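# Pour the ball from its gutter into another arm's box

## Task

Get the ball out of the gutter it starts in and into the box that sits at a different arm. The box is roofed and open on one side. It must not be moved, raised, rotated or tilted beyond a slight amount, and nothing may be knocked out of the work area. The ball may be tipped from one gutter into another and from a gutter into the box. It must never fall noticeably below table-top height while no robot is carrying it. A gutter only holds the ball while its open end is higher; holding the handle upright lets the ball roll out. At the end every gripper must have let go and every arm must have moved away, and the ball must stay in the box with no robot holding it there.

## Robot and tools

ROBOTS. Three identical i2rt Big YAM arms, named arm1, arm2 and arm3. Each has six joints, a two-finger gripper and a wrist camera. Bases in the scene frame (metres), with heading measured counter-clockwise from +x in degrees: arm1 at x=-1.78 y=+0.16 z=+0.86, heading -3. arm2 at x=+0.00 y=+0.16 z=+0.92, heading +89. arm3 at x=+1.78 y=-0.13 z=+0.94, heading +180. The hand reaches roughly 1.0 m from the joint-1 axis. With joints 1 and 6 at 0 and the hand level and pointing forward, the wrist camera sits above the hand and looks toward the fingertips.

FRAME. One shared scene frame, origin on the floor, +z up. The hand point is midway between the fingertips. The hand's z axis runs along the fingers, and the fingers open and close along its y axis.

JOINTS. Every value is an absolute target, never an offset. Angles are in radians; the gripper is in metres. Ranges, with the tolerance counted as reached:
- joint1_rad: -2.879 to 2.879, ±0.045. Turns the arm about its base; positive is counter-clockwise seen from above; 0 points the way the base faces.
- joint2_rad: 0 to 3.141, ±0.14. Shoulder: 0 holds the upper arm roughly level and pointing backward; increasing lifts it up and then forward.
- joint3_rad: 0 to 3.019, ±0.09. Elbow: 0 folds the forearm against the upper arm; increasing opens it.
- joint4_rad: -1.692 to 1.57, ±0.055. Hand pitch; positive tips the fingers up.
- joint5_rad: -1.57 to 1.57, ±0.03. Sideways swing of the hand; positive goes to the arm's right.
- joint6_rad: -2.094 to 2.094, ±0.035. Hand roll; positive is clockwise when viewed from behind the hand.
- gripper_m: 0 to 0.093, ±0.003. Fingertip gap. Each finger pad pushes with about 50 to 62 N at most, and some grippers push less.
Joints move at different speeds, so the hand can sweep a wide path between two postures. A single action runs at most 15 s.

TOOLS.
execute_actions: "actions" is a list holding one action or none. An action is an object keyed by "arm1", "arm2" and/or "arm3". Each key holds {"joints": {...}}, with any subset of the joint names above mapped to absolute targets. Example: {"arm1": {"joints": {"gripper_m": 0.05}}, "arm2": {"joints": {"joint1_rad": 0.3}}}. All named motions start at once and may finish at different times. An arm or joint you leave out keeps its previous target and may still be pushing toward it. An empty list changes nothing and just returns the state and images. "cameras" picks which images come back: any of arm1_cam_wrist, arm2_cam_wrist, arm3_cam_wrist, cam_end_1, cam_end_2, cam_gap_1, cam_gap_2, cam_side, cam_top, or "all". Leaving it out, null or ["all"] returns every camera; [] returns none. The "pictures" line lists the cameras in the same order as the images. An unknown key, camera name or an out-of-range number rejects the whole call, and nothing moves.
wait: "seconds" from 0 to 10. Commands nothing new and returns the state and images.
zoom_image: "camera" plus "region" [x0, y0, x1, y1] in that camera's image pixels, origin at top-left, at most 504 by 504. Only cameras with full images in the latest result can be zoomed.
finished_scene: "scene" is the number of the current scene. It ends the scene once the last command has been held and reports success. It cannot be undone. Replying with no tool call also ends the run.

RESULT LINES. joint_positions gives current joint values. joint_status says how each commanded motion of the last accepted action ended. off_target: the joint stopped short and may still be pushing. contact_stop or time_out: the joint now holds where it stopped. After time_out, though, a joint may keep a target at most 0.375, 0.375, 0.113, 0.225, 0.075 or 0.3 rad (joints 1 to 6) away and keep pushing; on_its_own then names it, and it will move if the path clears. To relieve the push, command the reported position. "joint command not followed", usually with a "cause:" line, means a self/inter-arm clearance check blocked that arm's joint targets. Its gripper target still runs, and the blocked joints read not_followed and may be retried on later actions. on_its_own lists what the call did not command; its "held at" value is the held target, not the actual position. Joint torques are raw drive outputs in joint order: noisy, offset and non-zero even in free air. If a result reports a stop, the remaining movement and finish calls in the same reply are skipped.

CAMERAS. The room cameras (cam_end_1, cam_end_2, cam_gap_1, cam_gap_2, cam_side, cam_top) are fixed. Calibration is given in OpenCV form: K, D and T_world_to_cam, which maps the scene frame into the camera frame. It can be off by a couple of degrees and a few millimetres. Wrist camera poses are computed from joint readings, so they are less reliable.

CAUTIONS. The arms do not stop on contact and can push hard. Sustained pushing or holding a load heats motors. A MOTOR HOT line appears from 85 °C. At 100 °C the arm goes limp and drops, which is reported as an OVER-TEMPERATURE FAULT, with limit_stop_at_motor_heat in its joint_status; resend targets afterwards. A joint holding a load sags. A target very near the current reading may produce no movement. Hard presses between two arms end the run, and hard hits may. The clearance check can act too late and ignores fingers, gripper housings and wrist cameras. Objects may occasionally get a small push. Avoid dropping, slamming or hard pushing, avoid disturbing the box, and keep everything inside the work area. The simulation keeps running while you compose a reply, and the arms hold the last command during that time.

Each tool is called after "Request:" by a JSON object that holds its "name" and its "arguments", one argument or row to a line.

## Session

Request:
{"name": "execute_actions", "arguments": {
  "actions": []
}}

Scene clock: 0.00 s.
Joint torques (N m, as the arm reports them, + toward a larger angle): no reading
Motor temperatures (°C, as the motors report them): arm1=[26 23 25 24 22 25] | arm2=[24 26 24 23 23 25] | arm3=[25 23 24 24 26 25]
arm1.joint_positions: joint1_rad=+0.767 joint2_rad=+0.390 joint3_rad=+1.356 joint4_rad=-1.495 joint5_rad=+0.051 joint6_rad=-0.444 gripper_m=+0.095
arm1.joint_status: not commanded
arm1.hand: x=-1.6783 y=+0.2323 z=+1.3896 quat_wxyz=(-0.496, +0.464, -0.732, -0.045) (m; scene frame)
arm2.joint_positions: joint1_rad=-0.180 joint2_rad=+0.285 joint3_rad=+1.413 joint4_rad=-1.613 joint5_rad=-0.079 joint6_rad=-0.748 gripper_m=+0.094
arm2.joint_status: not commanded
arm2.hand: x=-0.0009 y=+0.2227 z=+1.4529 quat_wxyz=(-0.480, +0.757, -0.400, -0.191) (m; scene frame)
arm3.joint_positions: joint1_rad=-0.842 joint2_rad=+0.468 joint3_rad=+1.512 joint4_rad=-1.540 joint5_rad=+0.053 joint6_rad=-0.402 gripper_m=+0.095
arm3.joint_status: not commanded
arm3.hand: x=+1.6989 y=-0.0301 z=+1.5146 quat_wxyz=(-0.320, +0.837, -0.201, -0.397) (m; scene frame)
pictures: arm1_cam_wrist, arm2_cam_wrist, arm3_cam_wrist, cam_end_1, cam_end_2, cam_gap_1, cam_gap_2, cam_side, cam_top
Images, in order (width x height): arm1_cam_wrist 616x616, arm2_cam_wrist 616x616, arm3_cam_wrist 616x616, cam_end_1 672x504, cam_end_2 672x504, cam_gap_1 672x504, cam_gap_2 672x504, cam_side 672x504, cam_top 672x504.

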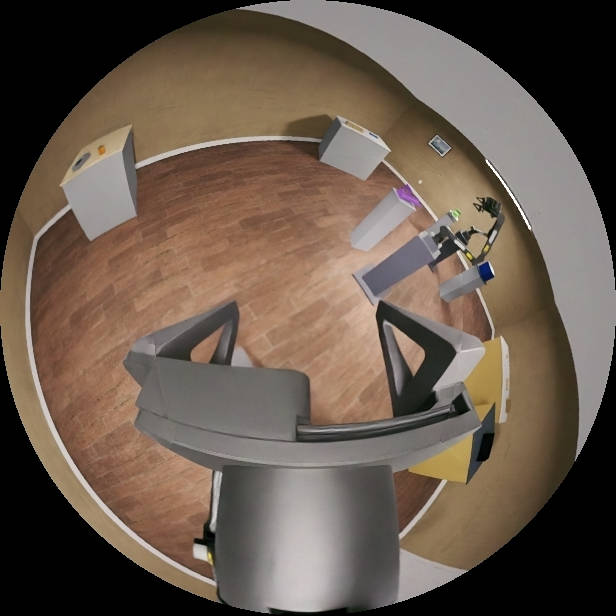

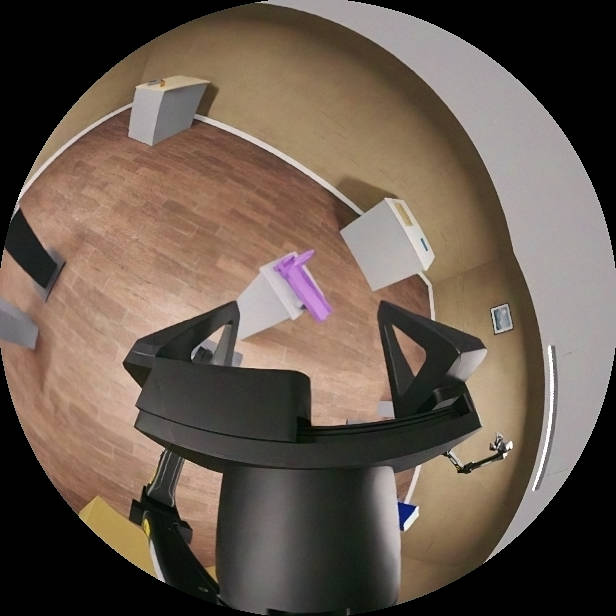

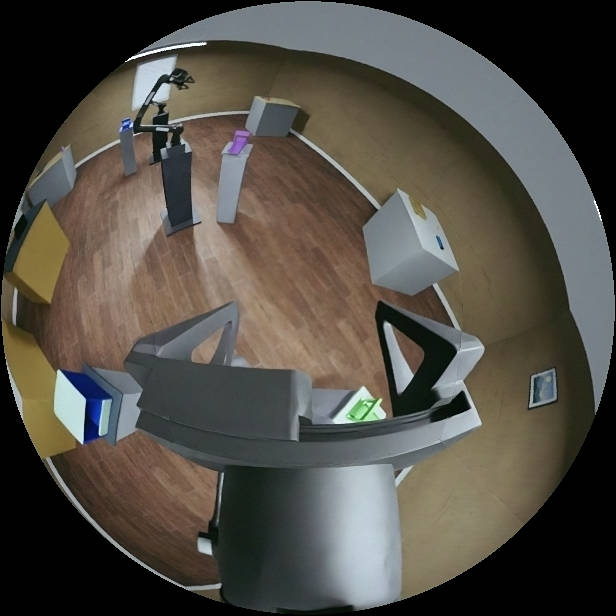

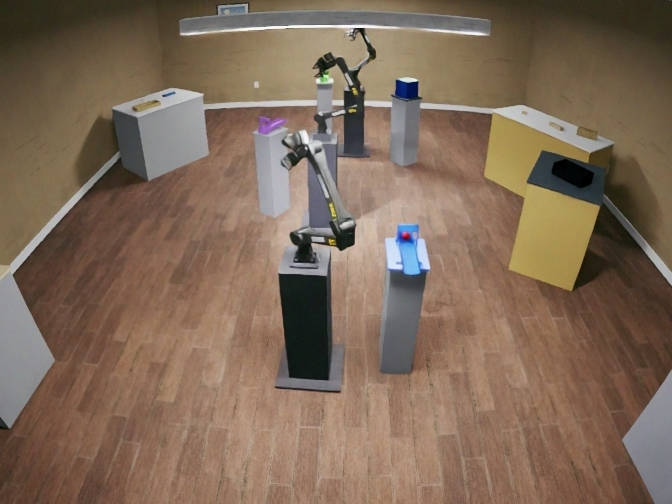

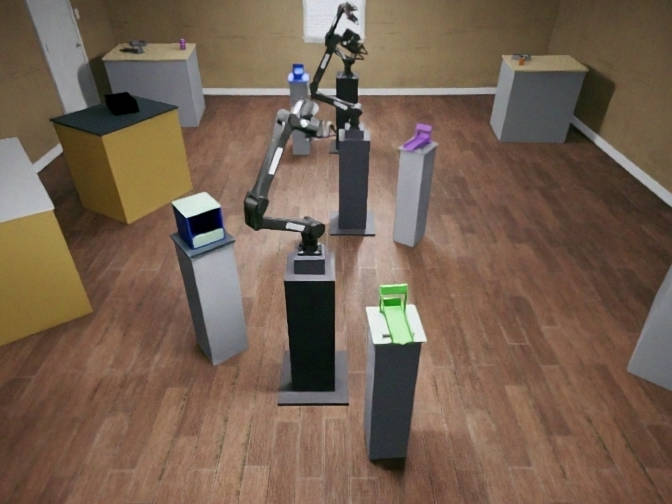

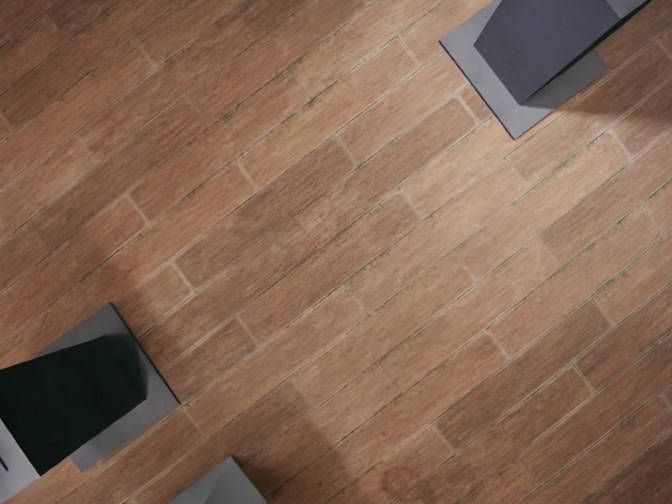

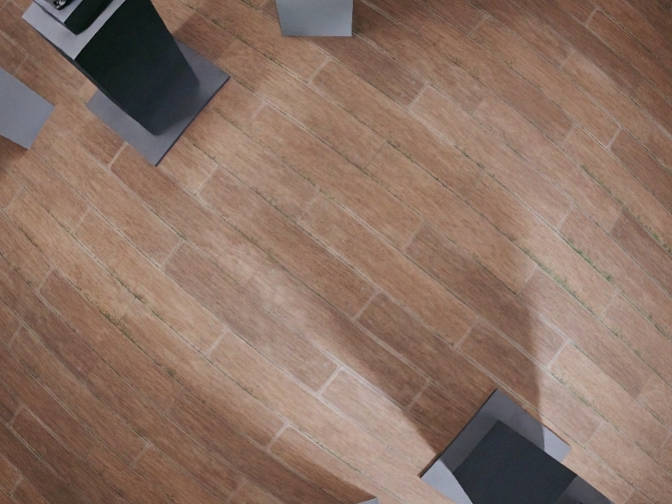

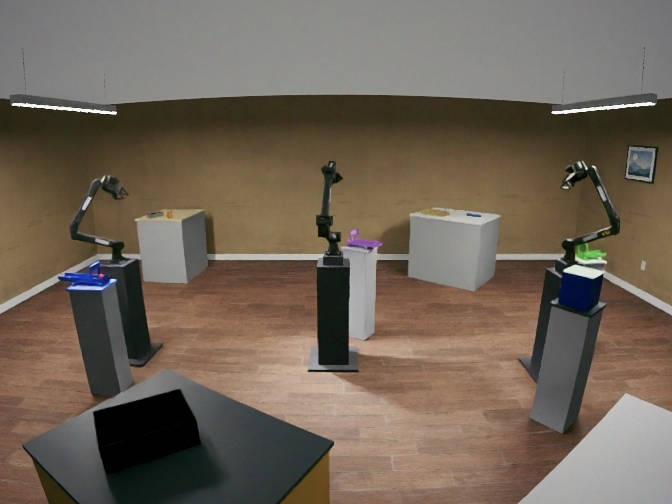

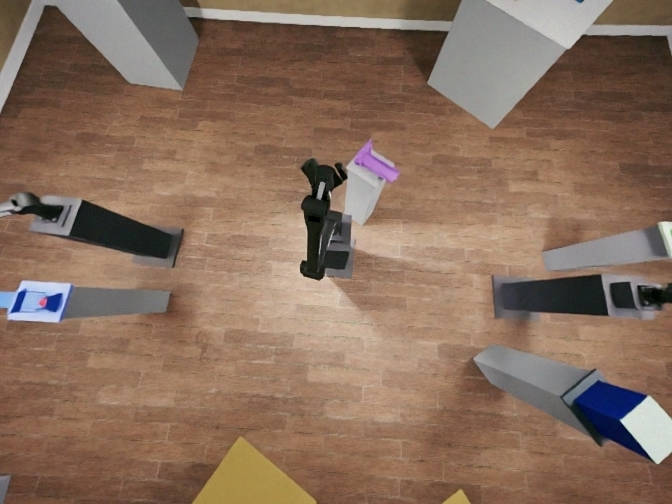

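Request:
{"name": "zoom_image", "arguments": {
  "camera": "cam_end_1",
  "region": [340, 200, 480, 305]
}}

Request:
{"name": "zoom_image", "arguments": {
  "camera": "cam_end_2",
  "region": [340, 260, 460, 350]
}}

Request:
{"name": "zoom_image", "arguments": {
  "camera": "cam_end_2",
  "region": [150, 170, 270, 260]
}}

Request:
{"name": "zoom_image", "arguments": {
  "camera": "cam_top",
  "region": [310, 110, 430, 200]
}}

Request:
{"name": "zoom_image", "arguments": {
  "camera": "cam_side",
  "region": [40, 230, 160, 320]
}}

Region (340, 200, 480, 305) of cam_end_1's 672x504 image, scaled by 3.600, with more detail than that image has; it fills the top 378 rows of this view, and the rest is white.

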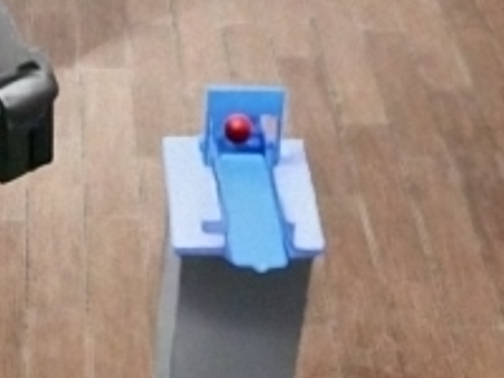

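Region (340, 260, 460, 350) of cam_end_2's 672x504 image, scaled by 4.200, with more detail than that image has; it fills the top 378 rows of this view, and the rest is white.

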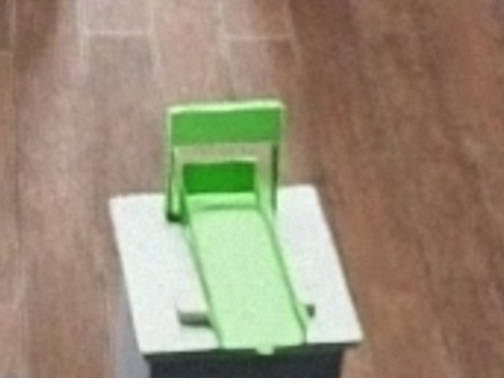

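Region (150, 170, 270, 260) of cam_end_2's 672x504 image, scaled by 4.200, with more detail than that image has; it fills the top 378 rows of this view, and the rest is white.

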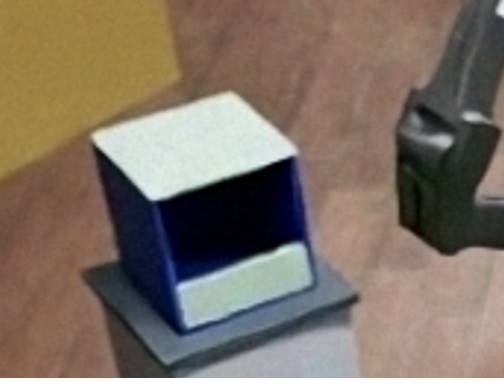

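Region (310, 110, 430, 200) of cam_top's 672x504 image, scaled by 4.200, with more detail than that image has; it fills the top 378 rows of this view, and the rest is white.

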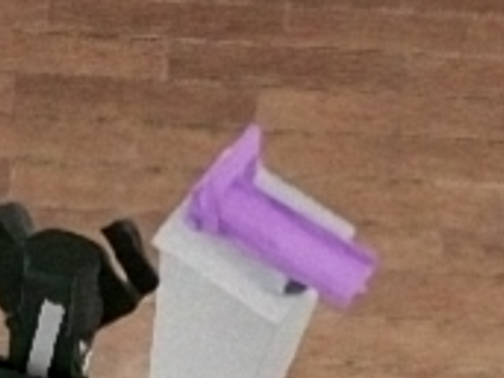

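Region (40, 230, 160, 320) of cam_side's 672x504 image, scaled by 4.200, with more detail than that image has; it fills the top 378 rows of this view, and the rest is white.

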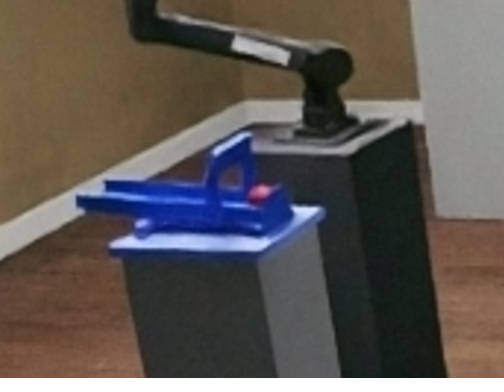

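Request:
{"name": "execute_actions", "arguments": {
  "actions": [
    {"arm1":{"joints":{"joint4_rad":-0.7}},"arm2":{"joints":{"joint3_rad":0.9}},"arm3":{"joints":{"joint2_rad":1.0}}}
  ],
  "cameras": ["cam_side"]
}}

Scene clock: 42.17 s.
Joint torques (N m, as the arm reports them, + toward a larger angle): arm1=[-0.66  7.3   6.96  2.23 -0.01 -0.12] | arm2=[ 1.69  4.41 10.04  1.51 -0.16  0.  ] | arm3=[ 0.23 -4.17  9.34  1.11  0.09  0.03]
Motor temperatures (°C, as the motors report them): arm1=[26 24 30 24 22 25] | arm2=[24 27 26 23 23 25] | arm3=[25 24 28 24 26 25]
arm1.joint_positions: joint1_rad=+0.767 joint2_rad=+0.390 joint3_rad=+1.356 joint4_rad=-0.724 joint5_rad=+0.051 joint6_rad=-0.444 gripper_m=+0.095
arm1.joint_status: all done
arm1.hand: x=-1.6583 y=+0.2496 z=+1.5724 quat_wxyz=(-0.782, +0.321, -0.526, -0.091) (m; scene frame)
arm2.joint_positions: joint1_rad=-0.180 joint2_rad=+0.284 joint3_rad=+0.897 joint4_rad=-1.613 joint5_rad=-0.079 joint6_rad=-0.748 gripper_m=+0.094
arm2.joint_status: all done
arm2.hand: x=+0.0114 y=+0.2851 z=+1.2350 quat_wxyz=(-0.255, +0.842, -0.459, -0.123) (m; scene frame)
arm3.joint_positions: joint1_rad=-0.842 joint2_rad=+0.998 joint3_rad=+1.512 joint4_rad=-1.540 joint5_rad=+0.053 joint6_rad=-0.402 gripper_m=+0.095
arm3.joint_status: all done
arm3.hand: x=+1.5609 y=+0.1282 z=+1.4014 quat_wxyz=(-0.180, +0.938, -0.219, -0.198) (m; scene frame)
pictures: cam_side
Images, in order (width x height): cam_side 672x504.

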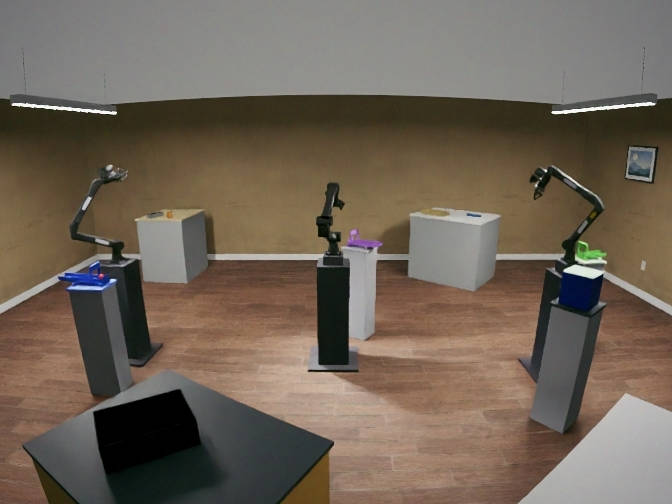

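Request:
{"name": "execute_actions", "arguments": {
  "actions": [
    {"arm1":{"joints":{"joint1_rad":-1.33,"joint2_rad":1.55,"joint3_rad":1.68,"joint4_rad":-1.6,"joint5_rad":0,"joint6_rad":0}},"arm2":{"joints":{"joint1_rad":-0.30,"joint2_rad":1.55,"joint3_rad":1.68,"joint4_rad":-1.6,"joint5_rad":0,"joint6_rad":0}},"arm3":{"joints":{"joint1_rad":-2.44,"joint2_rad":1.6,"joint3_rad":1.75,"joint4_rad":-1.6,"joint5_rad":0,"joint6_rad":0}}}
  ],
  "cameras": ["arm1_cam_wrist","arm2_cam_wrist","arm3_cam_wrist","cam_side"]
}}

Scene clock: 158.57 s.
Joint torques (N m, as the arm reports them, + toward a larger angle): arm1=[ -0.42 -17.32   8.67  -0.18  -0.06  -0.08] | arm2=[  1.53 -14.83  14.87   0.8   -0.02   0.06] | arm3=[ -0.73 -16.64   9.47   0.38   0.02   0.13]
Motor temperatures (°C, as the motors report them): arm1=[26 25 33 25 22 25] | arm2=[24 26 31 23 23 25] | arm3=[25 24 34 24 26 25]
arm1.joint_positions: joint1_rad=-1.335 joint2_rad=+1.567 joint3_rad=+1.667 joint4_rad=-1.587 joint5_rad=+0.001 joint6_rad=-0.008 gripper_m=+0.095
arm1.joint_status: all done
arm1.hand: x=-1.6910 y=-0.3246 z=+1.1645 quat_wxyz=(-0.032, -0.636, -0.771, +0.028) (m; scene frame)
arm2.joint_positions: joint1_rad=-0.298 joint2_rad=+1.563 joint3_rad=+1.635 joint4_rad=-1.609 joint5_rad=-0.002 joint6_rad=-0.008 gripper_m=+0.094
arm2.joint_status: all done
arm2.hand: x=+0.1481 y=+0.6153 z=+1.2102 quat_wxyz=(-0.012, +0.591, -0.807, -0.010) (m; scene frame)
arm3.joint_positions: joint1_rad=-2.440 joint2_rad=+1.605 joint3_rad=+1.731 joint4_rad=-1.593 joint5_rad=+0.002 joint6_rad=-0.011 gripper_m=+0.095
arm3.joint_status: all done
arm3.hand: x=+2.1657 y=+0.1965 z=+1.2554 quat_wxyz=(-0.055, +0.346, -0.937, -0.015) (m; scene frame)
pictures: arm1_cam_wrist, arm2_cam_wrist, arm3_cam_wrist, cam_side
camera_calibration (this result's frames):
arm1_cam_wrist: T_world_to_cam=[[-0.980883, -0.194241, 0.0118205, -1.73735], [-0.162032, 0.848854, 0.503182, -0.577568], [-0.107772, 0.491647, -0.8641, 1.11226], [0, 0, 0, 1]] pos_world=[-1.67785, -0.39403, 1.27226]
arm2_cam_wrist: T_world_to_cam=[[0.953286, -0.301753, -0.0138047, 0.0616457], [-0.244774, -0.798444, 0.550067, -0.130924], [-0.177007, -0.520992, -0.835007, 1.48229], [0, 0, 0, 1]] pos_world=[0.171563, 0.686327, 1.31059]
arm3_cam_wrist: T_world_to_cam=[[0.639291, -0.768956, 0.00368802, -1.23761], [-0.674079, -0.558091, 0.483893, 0.969645], [-0.370034, -0.311834, -0.875119, 2.08287], [0, 0, 0, 1]] pos_world=[2.21554, 0.238989, 1.35812]
Images, in order (width x height): arm1_cam_wrist 616x616, arm2_cam_wrist 616x616, arm3_cam_wrist 616x616, cam_side 672x504.

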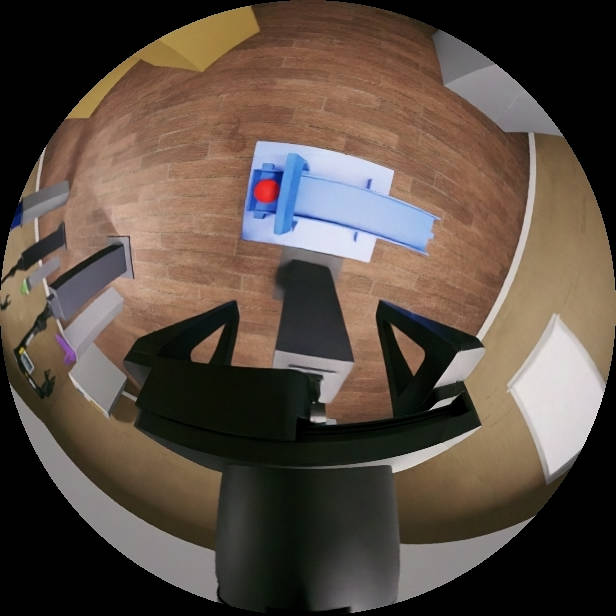

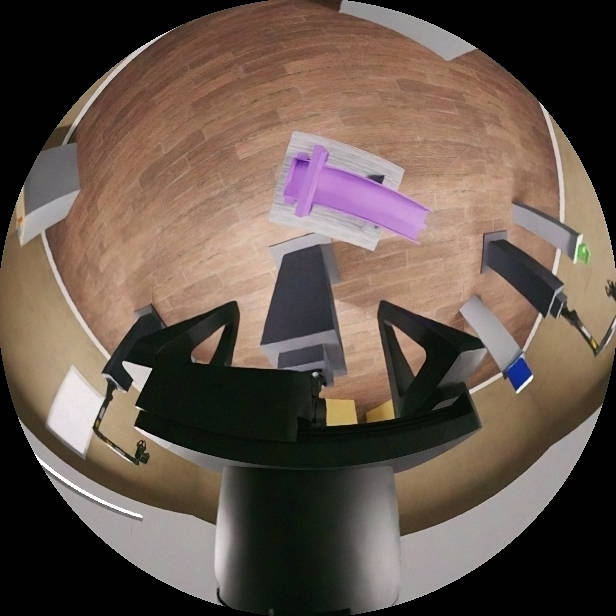

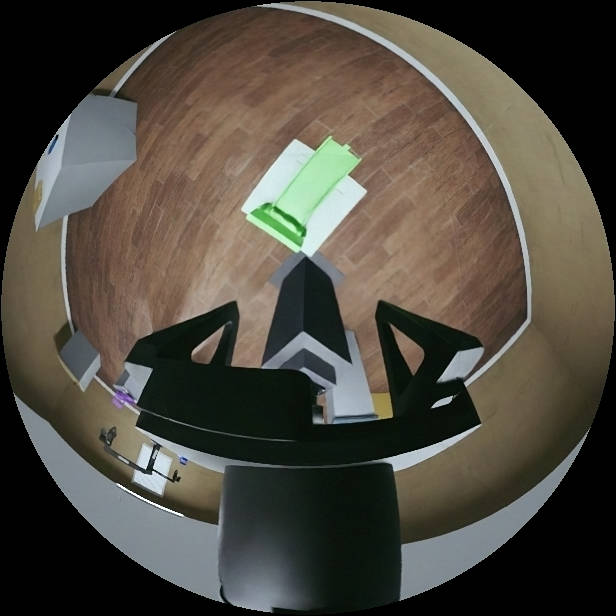

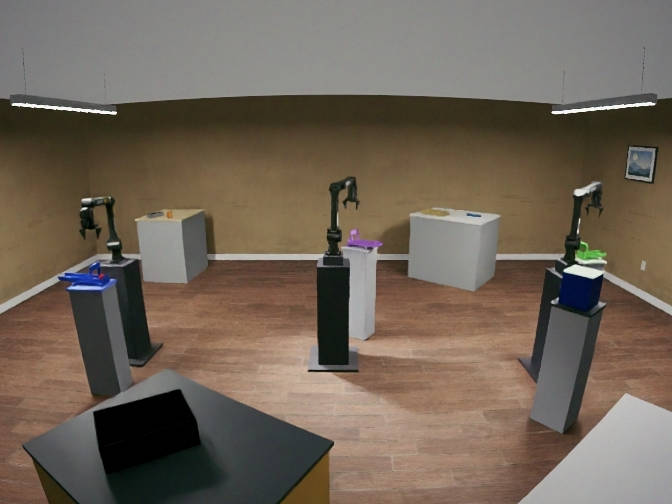

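Request:
{"name": "zoom_image", "arguments": {
  "camera": "arm1_cam_wrist",
  "region": [220, 120, 460, 280]
}}

Request:
{"name": "zoom_image", "arguments": {
  "camera": "arm2_cam_wrist",
  "region": [240, 110, 480, 270]
}}

Request:
{"name": "zoom_image", "arguments": {
  "camera": "arm3_cam_wrist",
  "region": [210, 110, 420, 270]
}}

Region (220, 120, 460, 280) of arm1_cam_wrist's 616x616 image, scaled by 2.100, with more detail than that image has.

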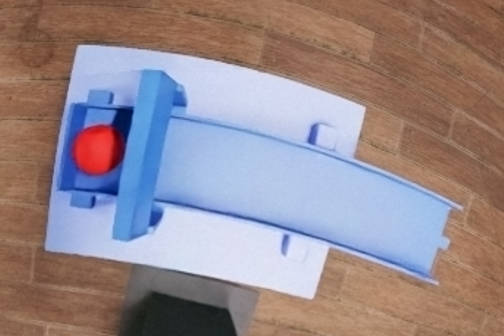

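Region (240, 110, 480, 270) of arm2_cam_wrist's 616x616 image, scaled by 2.100, with more detail than that image has.

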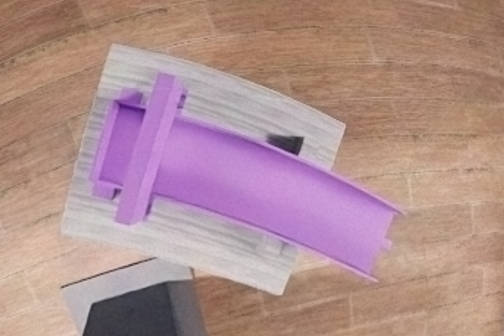

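Region (210, 110, 420, 270) of arm3_cam_wrist's 616x616 image, scaled by 2.400, with more detail than that image has; it fills the top 384 rows of this view, and the rest is white.

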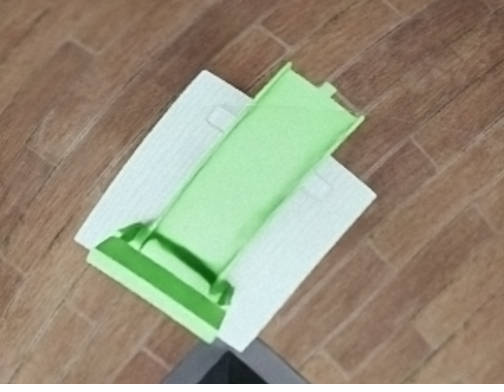

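Request:
{"name": "execute_actions", "arguments": {
  "actions": [
    {"arm1":{"joints":{"joint1_rad":-1.08,"joint5_rad":0.2}},"arm2":{"joints":{"joint1_rad":-0.05,"joint5_rad":0.2}},"arm3":{"joints":{"joint1_rad":-2.20,"joint5_rad":-0.2}}}
  ],
  "cameras": ["arm1_cam_wrist","arm2_cam_wrist","arm3_cam_wrist"]
}}

Scene clock: 198.23 s.
Joint torques (N m, as the arm reports them, + toward a larger angle): arm1=[ -1.06 -17.15   8.78  -0.2    0.25  -0.06] | arm2=[  1.58 -14.73  14.8    0.84   0.1    0.05] | arm3=[ -1.3  -16.98   9.33   0.07  -0.1    0.13]
Motor temperatures (°C, as the motors report them): arm1=[26 27 37 24 22 25] | arm2=[24 29 37 23 23 25] | arm3=[25 27 35 24 26 25]
arm1.joint_positions: joint1_rad=-1.074 joint2_rad=+1.567 joint3_rad=+1.667 joint4_rad=-1.587 joint5_rad=+0.198 joint6_rad=-0.007 gripper_m=+0.095
arm1.joint_status: all done
arm1.hand: x=-1.6005 y=-0.2996 z=+1.1679 quat_wxyz=(+0.018, -0.531, -0.841, +0.106) (m; scene frame)
arm2.joint_positions: joint1_rad=-0.048 joint2_rad=+1.563 joint3_rad=+1.635 joint4_rad=-1.609 joint5_rad=+0.198 joint6_rad=-0.007 gripper_m=+0.094
arm2.joint_status: all done
arm2.hand: x=+0.0657 y=+0.6355 z=+1.2137 quat_wxyz=(-0.079, +0.681, -0.725, +0.061) (m; scene frame)
arm3.joint_positions: joint1_rad=-2.190 joint2_rad=+1.605 joint3_rad=+1.731 joint4_rad=-1.593 joint5_rad=-0.201 joint6_rad=-0.010 gripper_m=+0.095
arm3.joint_status: all done
arm3.hand: x=+2.0453 y=+0.3027 z=+1.2575 quat_wxyz=(-0.007, +0.462, -0.880, -0.110) (m; scene frame)
pictures: arm1_cam_wrist, arm2_cam_wrist, arm3_cam_wrist
camera_calibration (this result's frames):
arm1_cam_wrist: T_world_to_cam=[[-0.885689, -0.41605, 0.206052, -1.78475], [-0.27338, 0.826056, 0.492843, -0.758752], [-0.375258, 0.380175, -0.845369, 0.629216], [0, 0, 0, 1]] pos_world=[-1.55204, -0.354988, 1.27362]
arm2_cam_wrist: T_world_to_cam=[[0.980772, -0.063366, 0.184585, -0.24776], [-0.155248, -0.82645, 0.541182, -0.114196], [0.118258, -0.559432, -0.820397, 1.46834], [0, 0, 0, 1]] pos_world=[0.051624, 0.711361, 1.31216]
arm3_cam_wrist: T_world_to_cam=[[0.806491, -0.558389, -0.194356, -1.2356], [-0.420646, -0.772898, 0.475064, 0.504435], [-0.415488, -0.301379, -0.858219, 2.14178], [0, 0, 0, 1]] pos_world=[2.09858, 0.34542, 1.35834]
Images, in order (width x height): arm1_cam_wrist 616x616, arm2_cam_wrist 616x616, arm3_cam_wrist 616x616.

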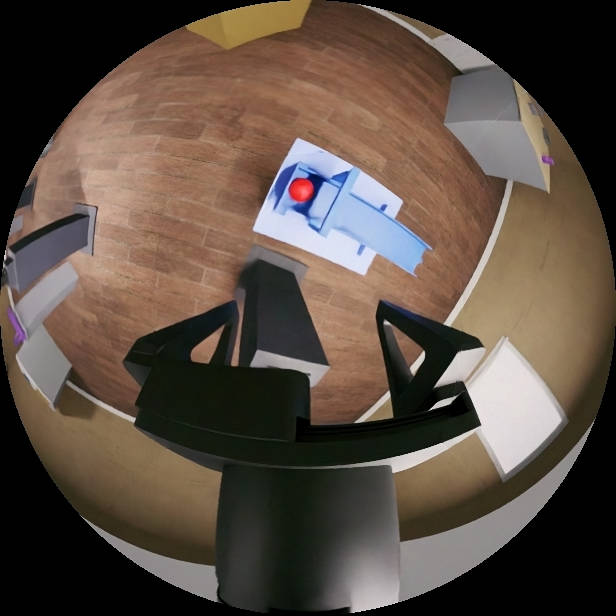

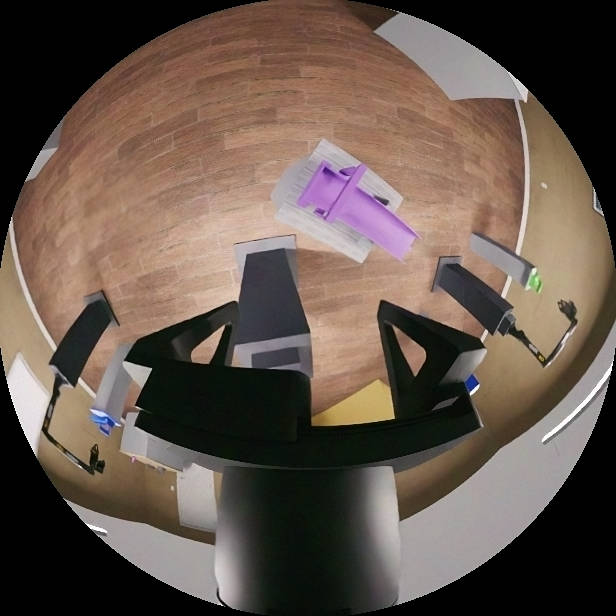

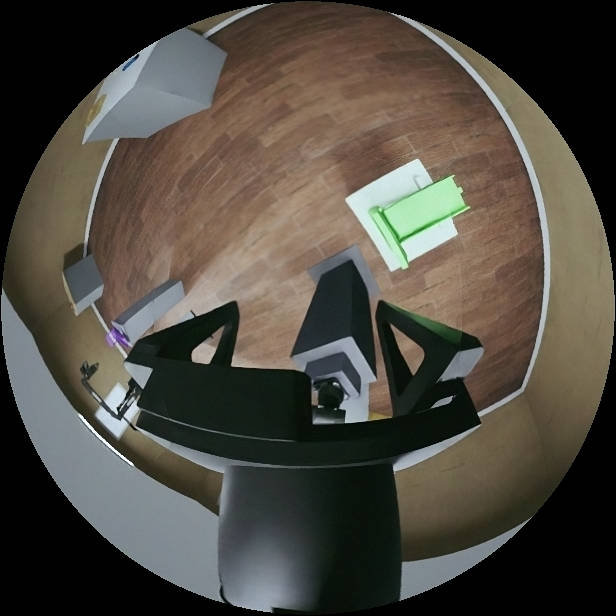

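Request:
{"name": "zoom_image", "arguments": {
  "camera": "arm1_cam_wrist",
  "region": [240, 120, 450, 290]
}}

Request:
{"name": "zoom_image", "arguments": {
  "camera": "arm2_cam_wrist",
  "region": [250, 120, 440, 280]
}}

Request:
{"name": "zoom_image", "arguments": {
  "camera": "arm3_cam_wrist",
  "region": [330, 140, 490, 290]
}}

Region (240, 120, 450, 290) of arm1_cam_wrist's 616x616 image, scaled by 2.400, with more detail than that image has; it fills the top 408 rows of this view, and the rest is white.

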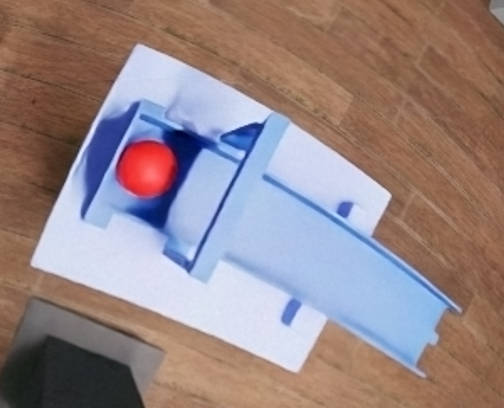

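Region (250, 120, 440, 280) of arm2_cam_wrist's 616x616 image, scaled by 2.653, with more detail than that image has; it fills the top 424 rows of this view, and the rest is white.

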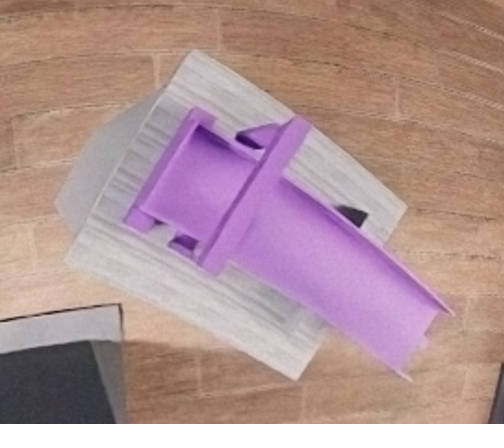

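Region (330, 140, 490, 290) of arm3_cam_wrist's 616x616 image, scaled by 3.150, with more detail than that image has; it fills the top 472 rows of this view, and the rest is white.

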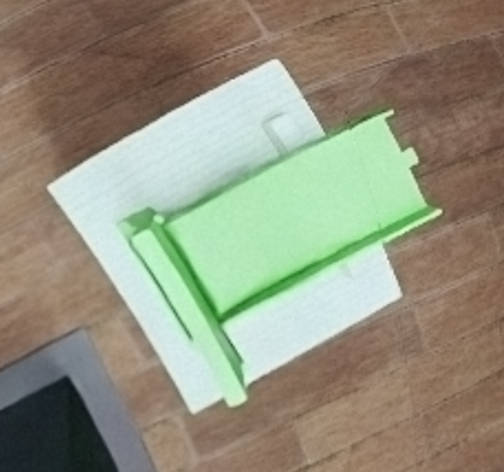

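Request:
{"name": "execute_actions", "arguments": {
  "actions": [
    {"arm1":{"joints":{"joint1_rad":-1.235,"joint2_rad":1.89,"joint3_rad":1.77,"joint4_rad":-1.467,"joint5_rad":0.135,"joint6_rad":0.285,"gripper_m":0.08}},"arm2":{"joints":{"joint1_rad":-0.2425,"joint2_rad":1.89,"joint3_rad":1.65,"joint4_rad":-1.338,"joint5_rad":0.134,"joint6_rad":0.30,"gripper_m":0.08}},"arm3":{"joints":{"joint1_rad":-2.28,"joint2_rad":1.75,"joint3_rad":1.30,"joint4_rad":-1.006,"joint5_rad":0.10,"joint6_rad":-0.76,"gripper_m":0.08}}}
  ],
  "cameras": ["arm1_cam_wrist","arm2_cam_wrist","arm3_cam_wrist","cam_side"]
}}

Scene clock: 319.97 s.
Joint torques (N m, as the arm reports them, + toward a larger angle): arm1=[ -0.22 -22.53   9.26   0.38   0.05  -0.05] | arm2=[  2.02 -19.33  11.83   0.79   0.     0.06] | arm3=[  0.69 -19.03   8.16   0.61   0.12  -0.08]
Motor temperatures (°C, as the motors report them): arm1=[26 30 41 24 22 25] | arm2=[24 31 42 23 23 25] | arm3=[25 29 38 24 26 25]
arm1.joint_positions: joint1_rad=-1.242 joint2_rad=+1.903 joint3_rad=+1.746 joint4_rad=-1.478 joint5_rad=+0.137 joint6_rad=+0.276 gripper_m=+0.080
arm1.joint_status: all done
arm1.hand: x=-1.6467 y=-0.3997 z=+1.0246 quat_wxyz=(+0.061, -0.703, -0.707, +0.044) (m; scene frame)
arm2.joint_positions: joint1_rad=-0.244 joint2_rad=+1.899 joint3_rad=+1.630 joint4_rad=-1.350 joint5_rad=+0.135 joint6_rad=+0.292 gripper_m=+0.080
arm2.joint_status: all done
arm2.hand: x=+0.1689 y=+0.7017 z=+1.0402 quat_wxyz=(-0.031, +0.487, -0.870, +0.065) (m; scene frame)
arm3.joint_positions: joint1_rad=-2.286 joint2_rad=+1.768 joint3_rad=+1.288 joint4_rad=-1.018 joint5_rad=+0.097 joint6_rad=-0.747 gripper_m=+0.080
arm3.joint_status: all done
arm3.hand: x=+2.1350 y=+0.2514 z=+1.0133 quat_wxyz=(-0.044, +0.713, -0.698, +0.050) (m; scene frame)
pictures: arm1_cam_wrist, arm2_cam_wrist, arm3_cam_wrist, cam_side
camera_calibration (this result's frames):
arm1_cam_wrist: T_world_to_cam=[[-0.987414, -0.0124847, 0.157665, -1.79438], [0.0836301, 0.804898, 0.58749, -0.135592], [-0.134239, 0.593281, -0.793724, 0.957951], [0, 0, 0, 1]] pos_world=[-1.63187, -0.481599, 1.12292]
arm2_cam_wrist: T_world_to_cam=[[0.845486, -0.517622, 0.131228, 0.084332], [-0.489069, -0.651939, 0.579471, -0.055477], [-0.214394, -0.554114, -0.804358, 1.38663], [0, 0, 0, 1]] pos_world=[0.198852, 0.775835, 1.13643]
arm3_cam_wrist: T_world_to_cam=[[0.991606, 0.0095433, 0.12894, -2.2497], [-0.0679018, -0.810232, 0.582163, -0.233667], [0.110027, -0.586032, -0.802783, 0.847437], [0, 0, 0, 1]] pos_world=[2.12171, 0.32877, 1.10642]
Images, in order (width x height): arm1_cam_wrist 616x616, arm2_cam_wrist 616x616, arm3_cam_wrist 616x616, cam_side 672x504.

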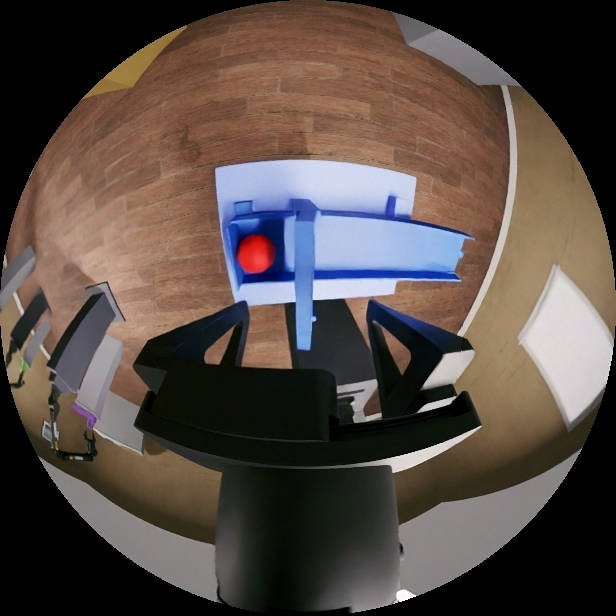

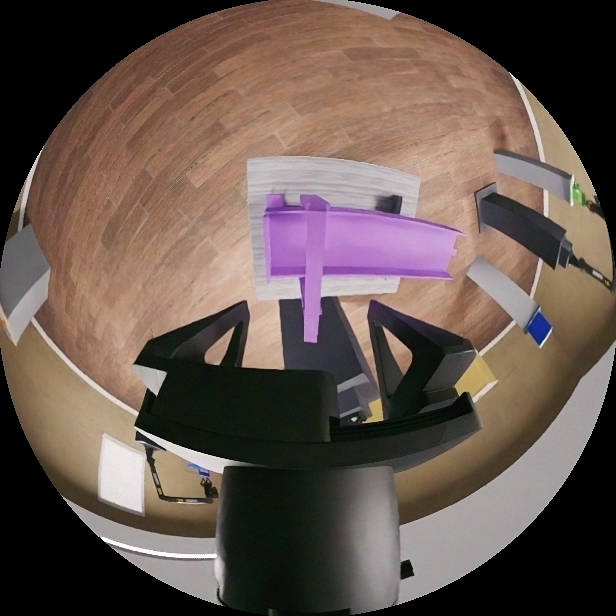

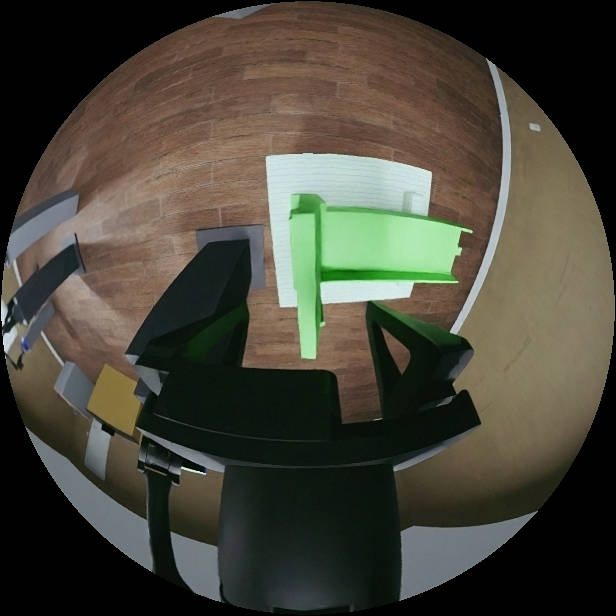

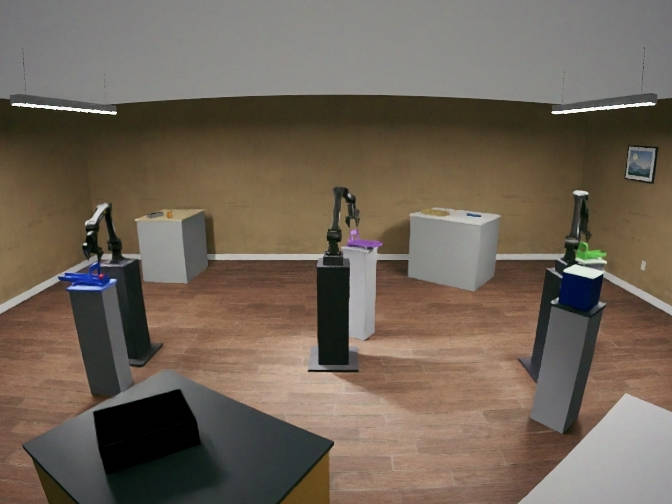

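Request:
{"name": "zoom_image", "arguments": {
  "camera": "arm1_cam_wrist",
  "region": [200, 150, 440, 370]
}}

Request:
{"name": "zoom_image", "arguments": {
  "camera": "arm2_cam_wrist",
  "region": [200, 150, 440, 370]
}}

Request:
{"name": "zoom_image", "arguments": {
  "camera": "arm3_cam_wrist",
  "region": [200, 150, 440, 370]
}}

Region (200, 150, 440, 370) of arm1_cam_wrist's 616x616 image, scaled by 2.100, with more detail than that image has; it fills the top 462 rows of this view, and the rest is white.

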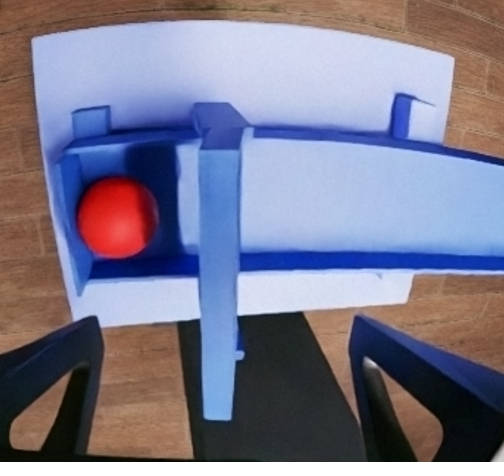

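Region (200, 150, 440, 370) of arm2_cam_wrist's 616x616 image, scaled by 2.100, with more detail than that image has; it fills the top 462 rows of this view, and the rest is white.

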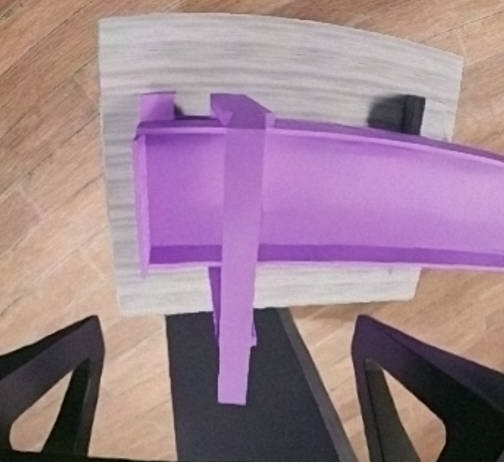

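Region (200, 150, 440, 370) of arm3_cam_wrist's 616x616 image, scaled by 2.100, with more detail than that image has; it fills the top 462 rows of this view, and the rest is white.

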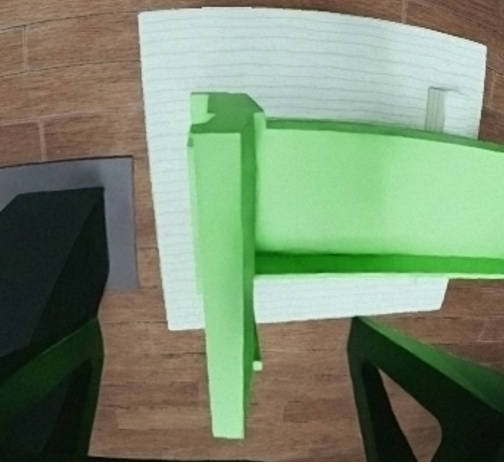

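Request:
{"name": "execute_actions", "arguments": {
  "actions": [
    {"arm1":{"joints":{"joint1_rad":-1.25,"joint2_rad":1.909,"joint3_rad":1.63,"joint4_rad":-1.281,"joint5_rad":0.135,"joint6_rad":0.275}},"arm2":{"joints":{"joint1_rad":-0.272,"joint2_rad":1.938,"joint3_rad":1.532,"joint4_rad":-1.159,"joint5_rad":0.134,"joint6_rad":0.31}},"arm3":{"joints":{"joint1_rad":-2.295,"joint2_rad":1.83,"joint3_rad":1.252,"joint4_rad":-0.853,"joint5_rad":0.10,"joint6_rad":-0.795}}}
  ],
  "cameras": ["arm1_cam_wrist","arm2_cam_wrist","arm3_cam_wrist","cam_side"]
}}

Scene clock: 385.30 s.
Joint torques (N m, as the arm reports them, + toward a larger angle): arm1=[ -1.33 -20.65   7.14   0.65   0.04  -0.14] | arm2=[  1.62 -17.36   9.93   1.04   0.01   0.06] | arm3=[ -0.84 -18.4    7.3    0.75   0.19  -0.01]
Motor temperatures (°C, as the motors report them): arm1=[26 33 44 24 22 25] | arm2=[24 34 40 23 23 25] | arm3=[25 31 37 24 26 25]
arm1.joint_positions: joint1_rad=-1.242 joint2_rad=+1.905 joint3_rad=+1.633 joint4_rad=-1.296 joint5_rad=+0.137 joint6_rad=+0.276 gripper_m=+0.080
arm1.joint_status: all done
arm1.hand: x=-1.6446 y=-0.4071 z=+0.9810 quat_wxyz=(+0.032, -0.705, -0.706, +0.060) (m; scene frame)
arm2.joint_positions: joint1_rad=-0.270 joint2_rad=+1.927 joint3_rad=+1.528 joint4_rad=-1.175 joint5_rad=+0.135 joint6_rad=+0.302 gripper_m=+0.080
arm2.joint_status: all done
arm2.hand: x=+0.1842 y=+0.7009 z=+0.9876 quat_wxyz=(-0.046, +0.470, -0.880, +0.049) (m; scene frame)
arm3.joint_positions: joint1_rad=-2.286 joint2_rad=+1.828 joint3_rad=+1.249 joint4_rad=-0.865 joint5_rad=+0.097 joint6_rad=-0.783 gripper_m=+0.080
arm3.joint_status: all done
arm3.hand: x=+2.1454 y=+0.2627 z=+0.9728 quat_wxyz=(-0.070, +0.724, -0.685, +0.050) (m; scene frame)
pictures: arm1_cam_wrist, arm2_cam_wrist, arm3_cam_wrist, cam_side
camera_calibration (this result's frames):
arm1_cam_wrist: T_world_to_cam=[[-0.990149, -0.00287763, 0.13999, -1.76877], [0.073303, 0.841181, 0.535762, -0.0556595], [-0.119299, 0.540746, -0.832683, 0.969465], [0, 0, 0, 1]] pos_world=[-1.63161, -0.482504, 1.08469]
arm2_cam_wrist: T_world_to_cam=[[0.824267, -0.553784, 0.117928, 0.120338], [-0.5204, -0.658914, 0.543154, 0.0285044], [-0.223085, -0.509074, -0.83131, 1.34389], [0, 0, 0, 1]] pos_world=[0.215445, 0.769561, 1.08752]
arm3_cam_wrist: T_world_to_cam=[[0.985564, 0.0396398, 0.164598, -2.28452], [-0.0587086, -0.831863, 0.551866, -0.184776], [0.158799, -0.553563, -0.817527, 0.721569], [0, 0, 0, 1]] pos_world=[2.1261, 0.336283, 1.0679]
Images, in order (width x height): arm1_cam_wrist 616x616, arm2_cam_wrist 616x616, arm3_cam_wrist 616x616, cam_side 672x504.

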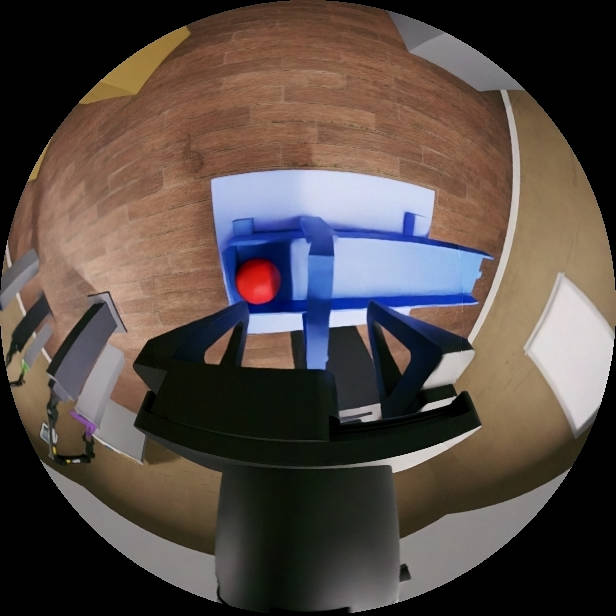

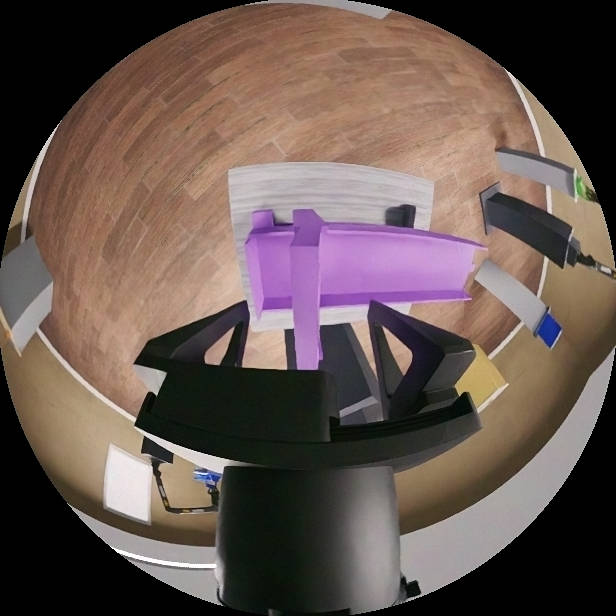

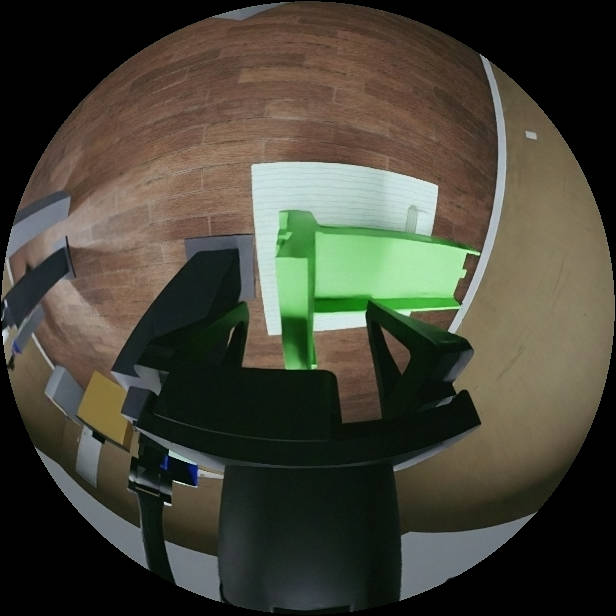

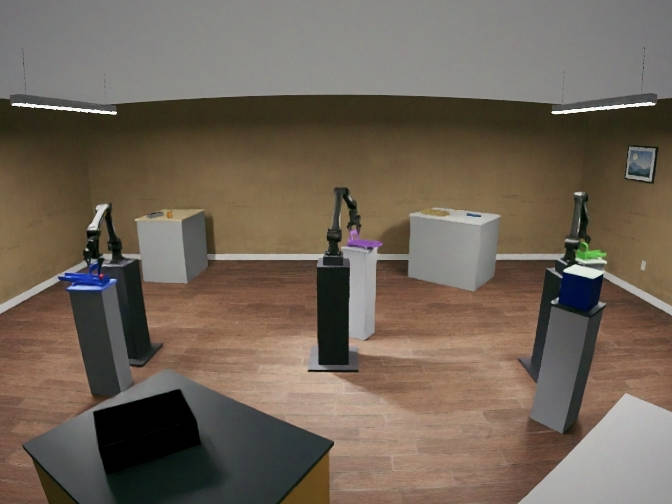

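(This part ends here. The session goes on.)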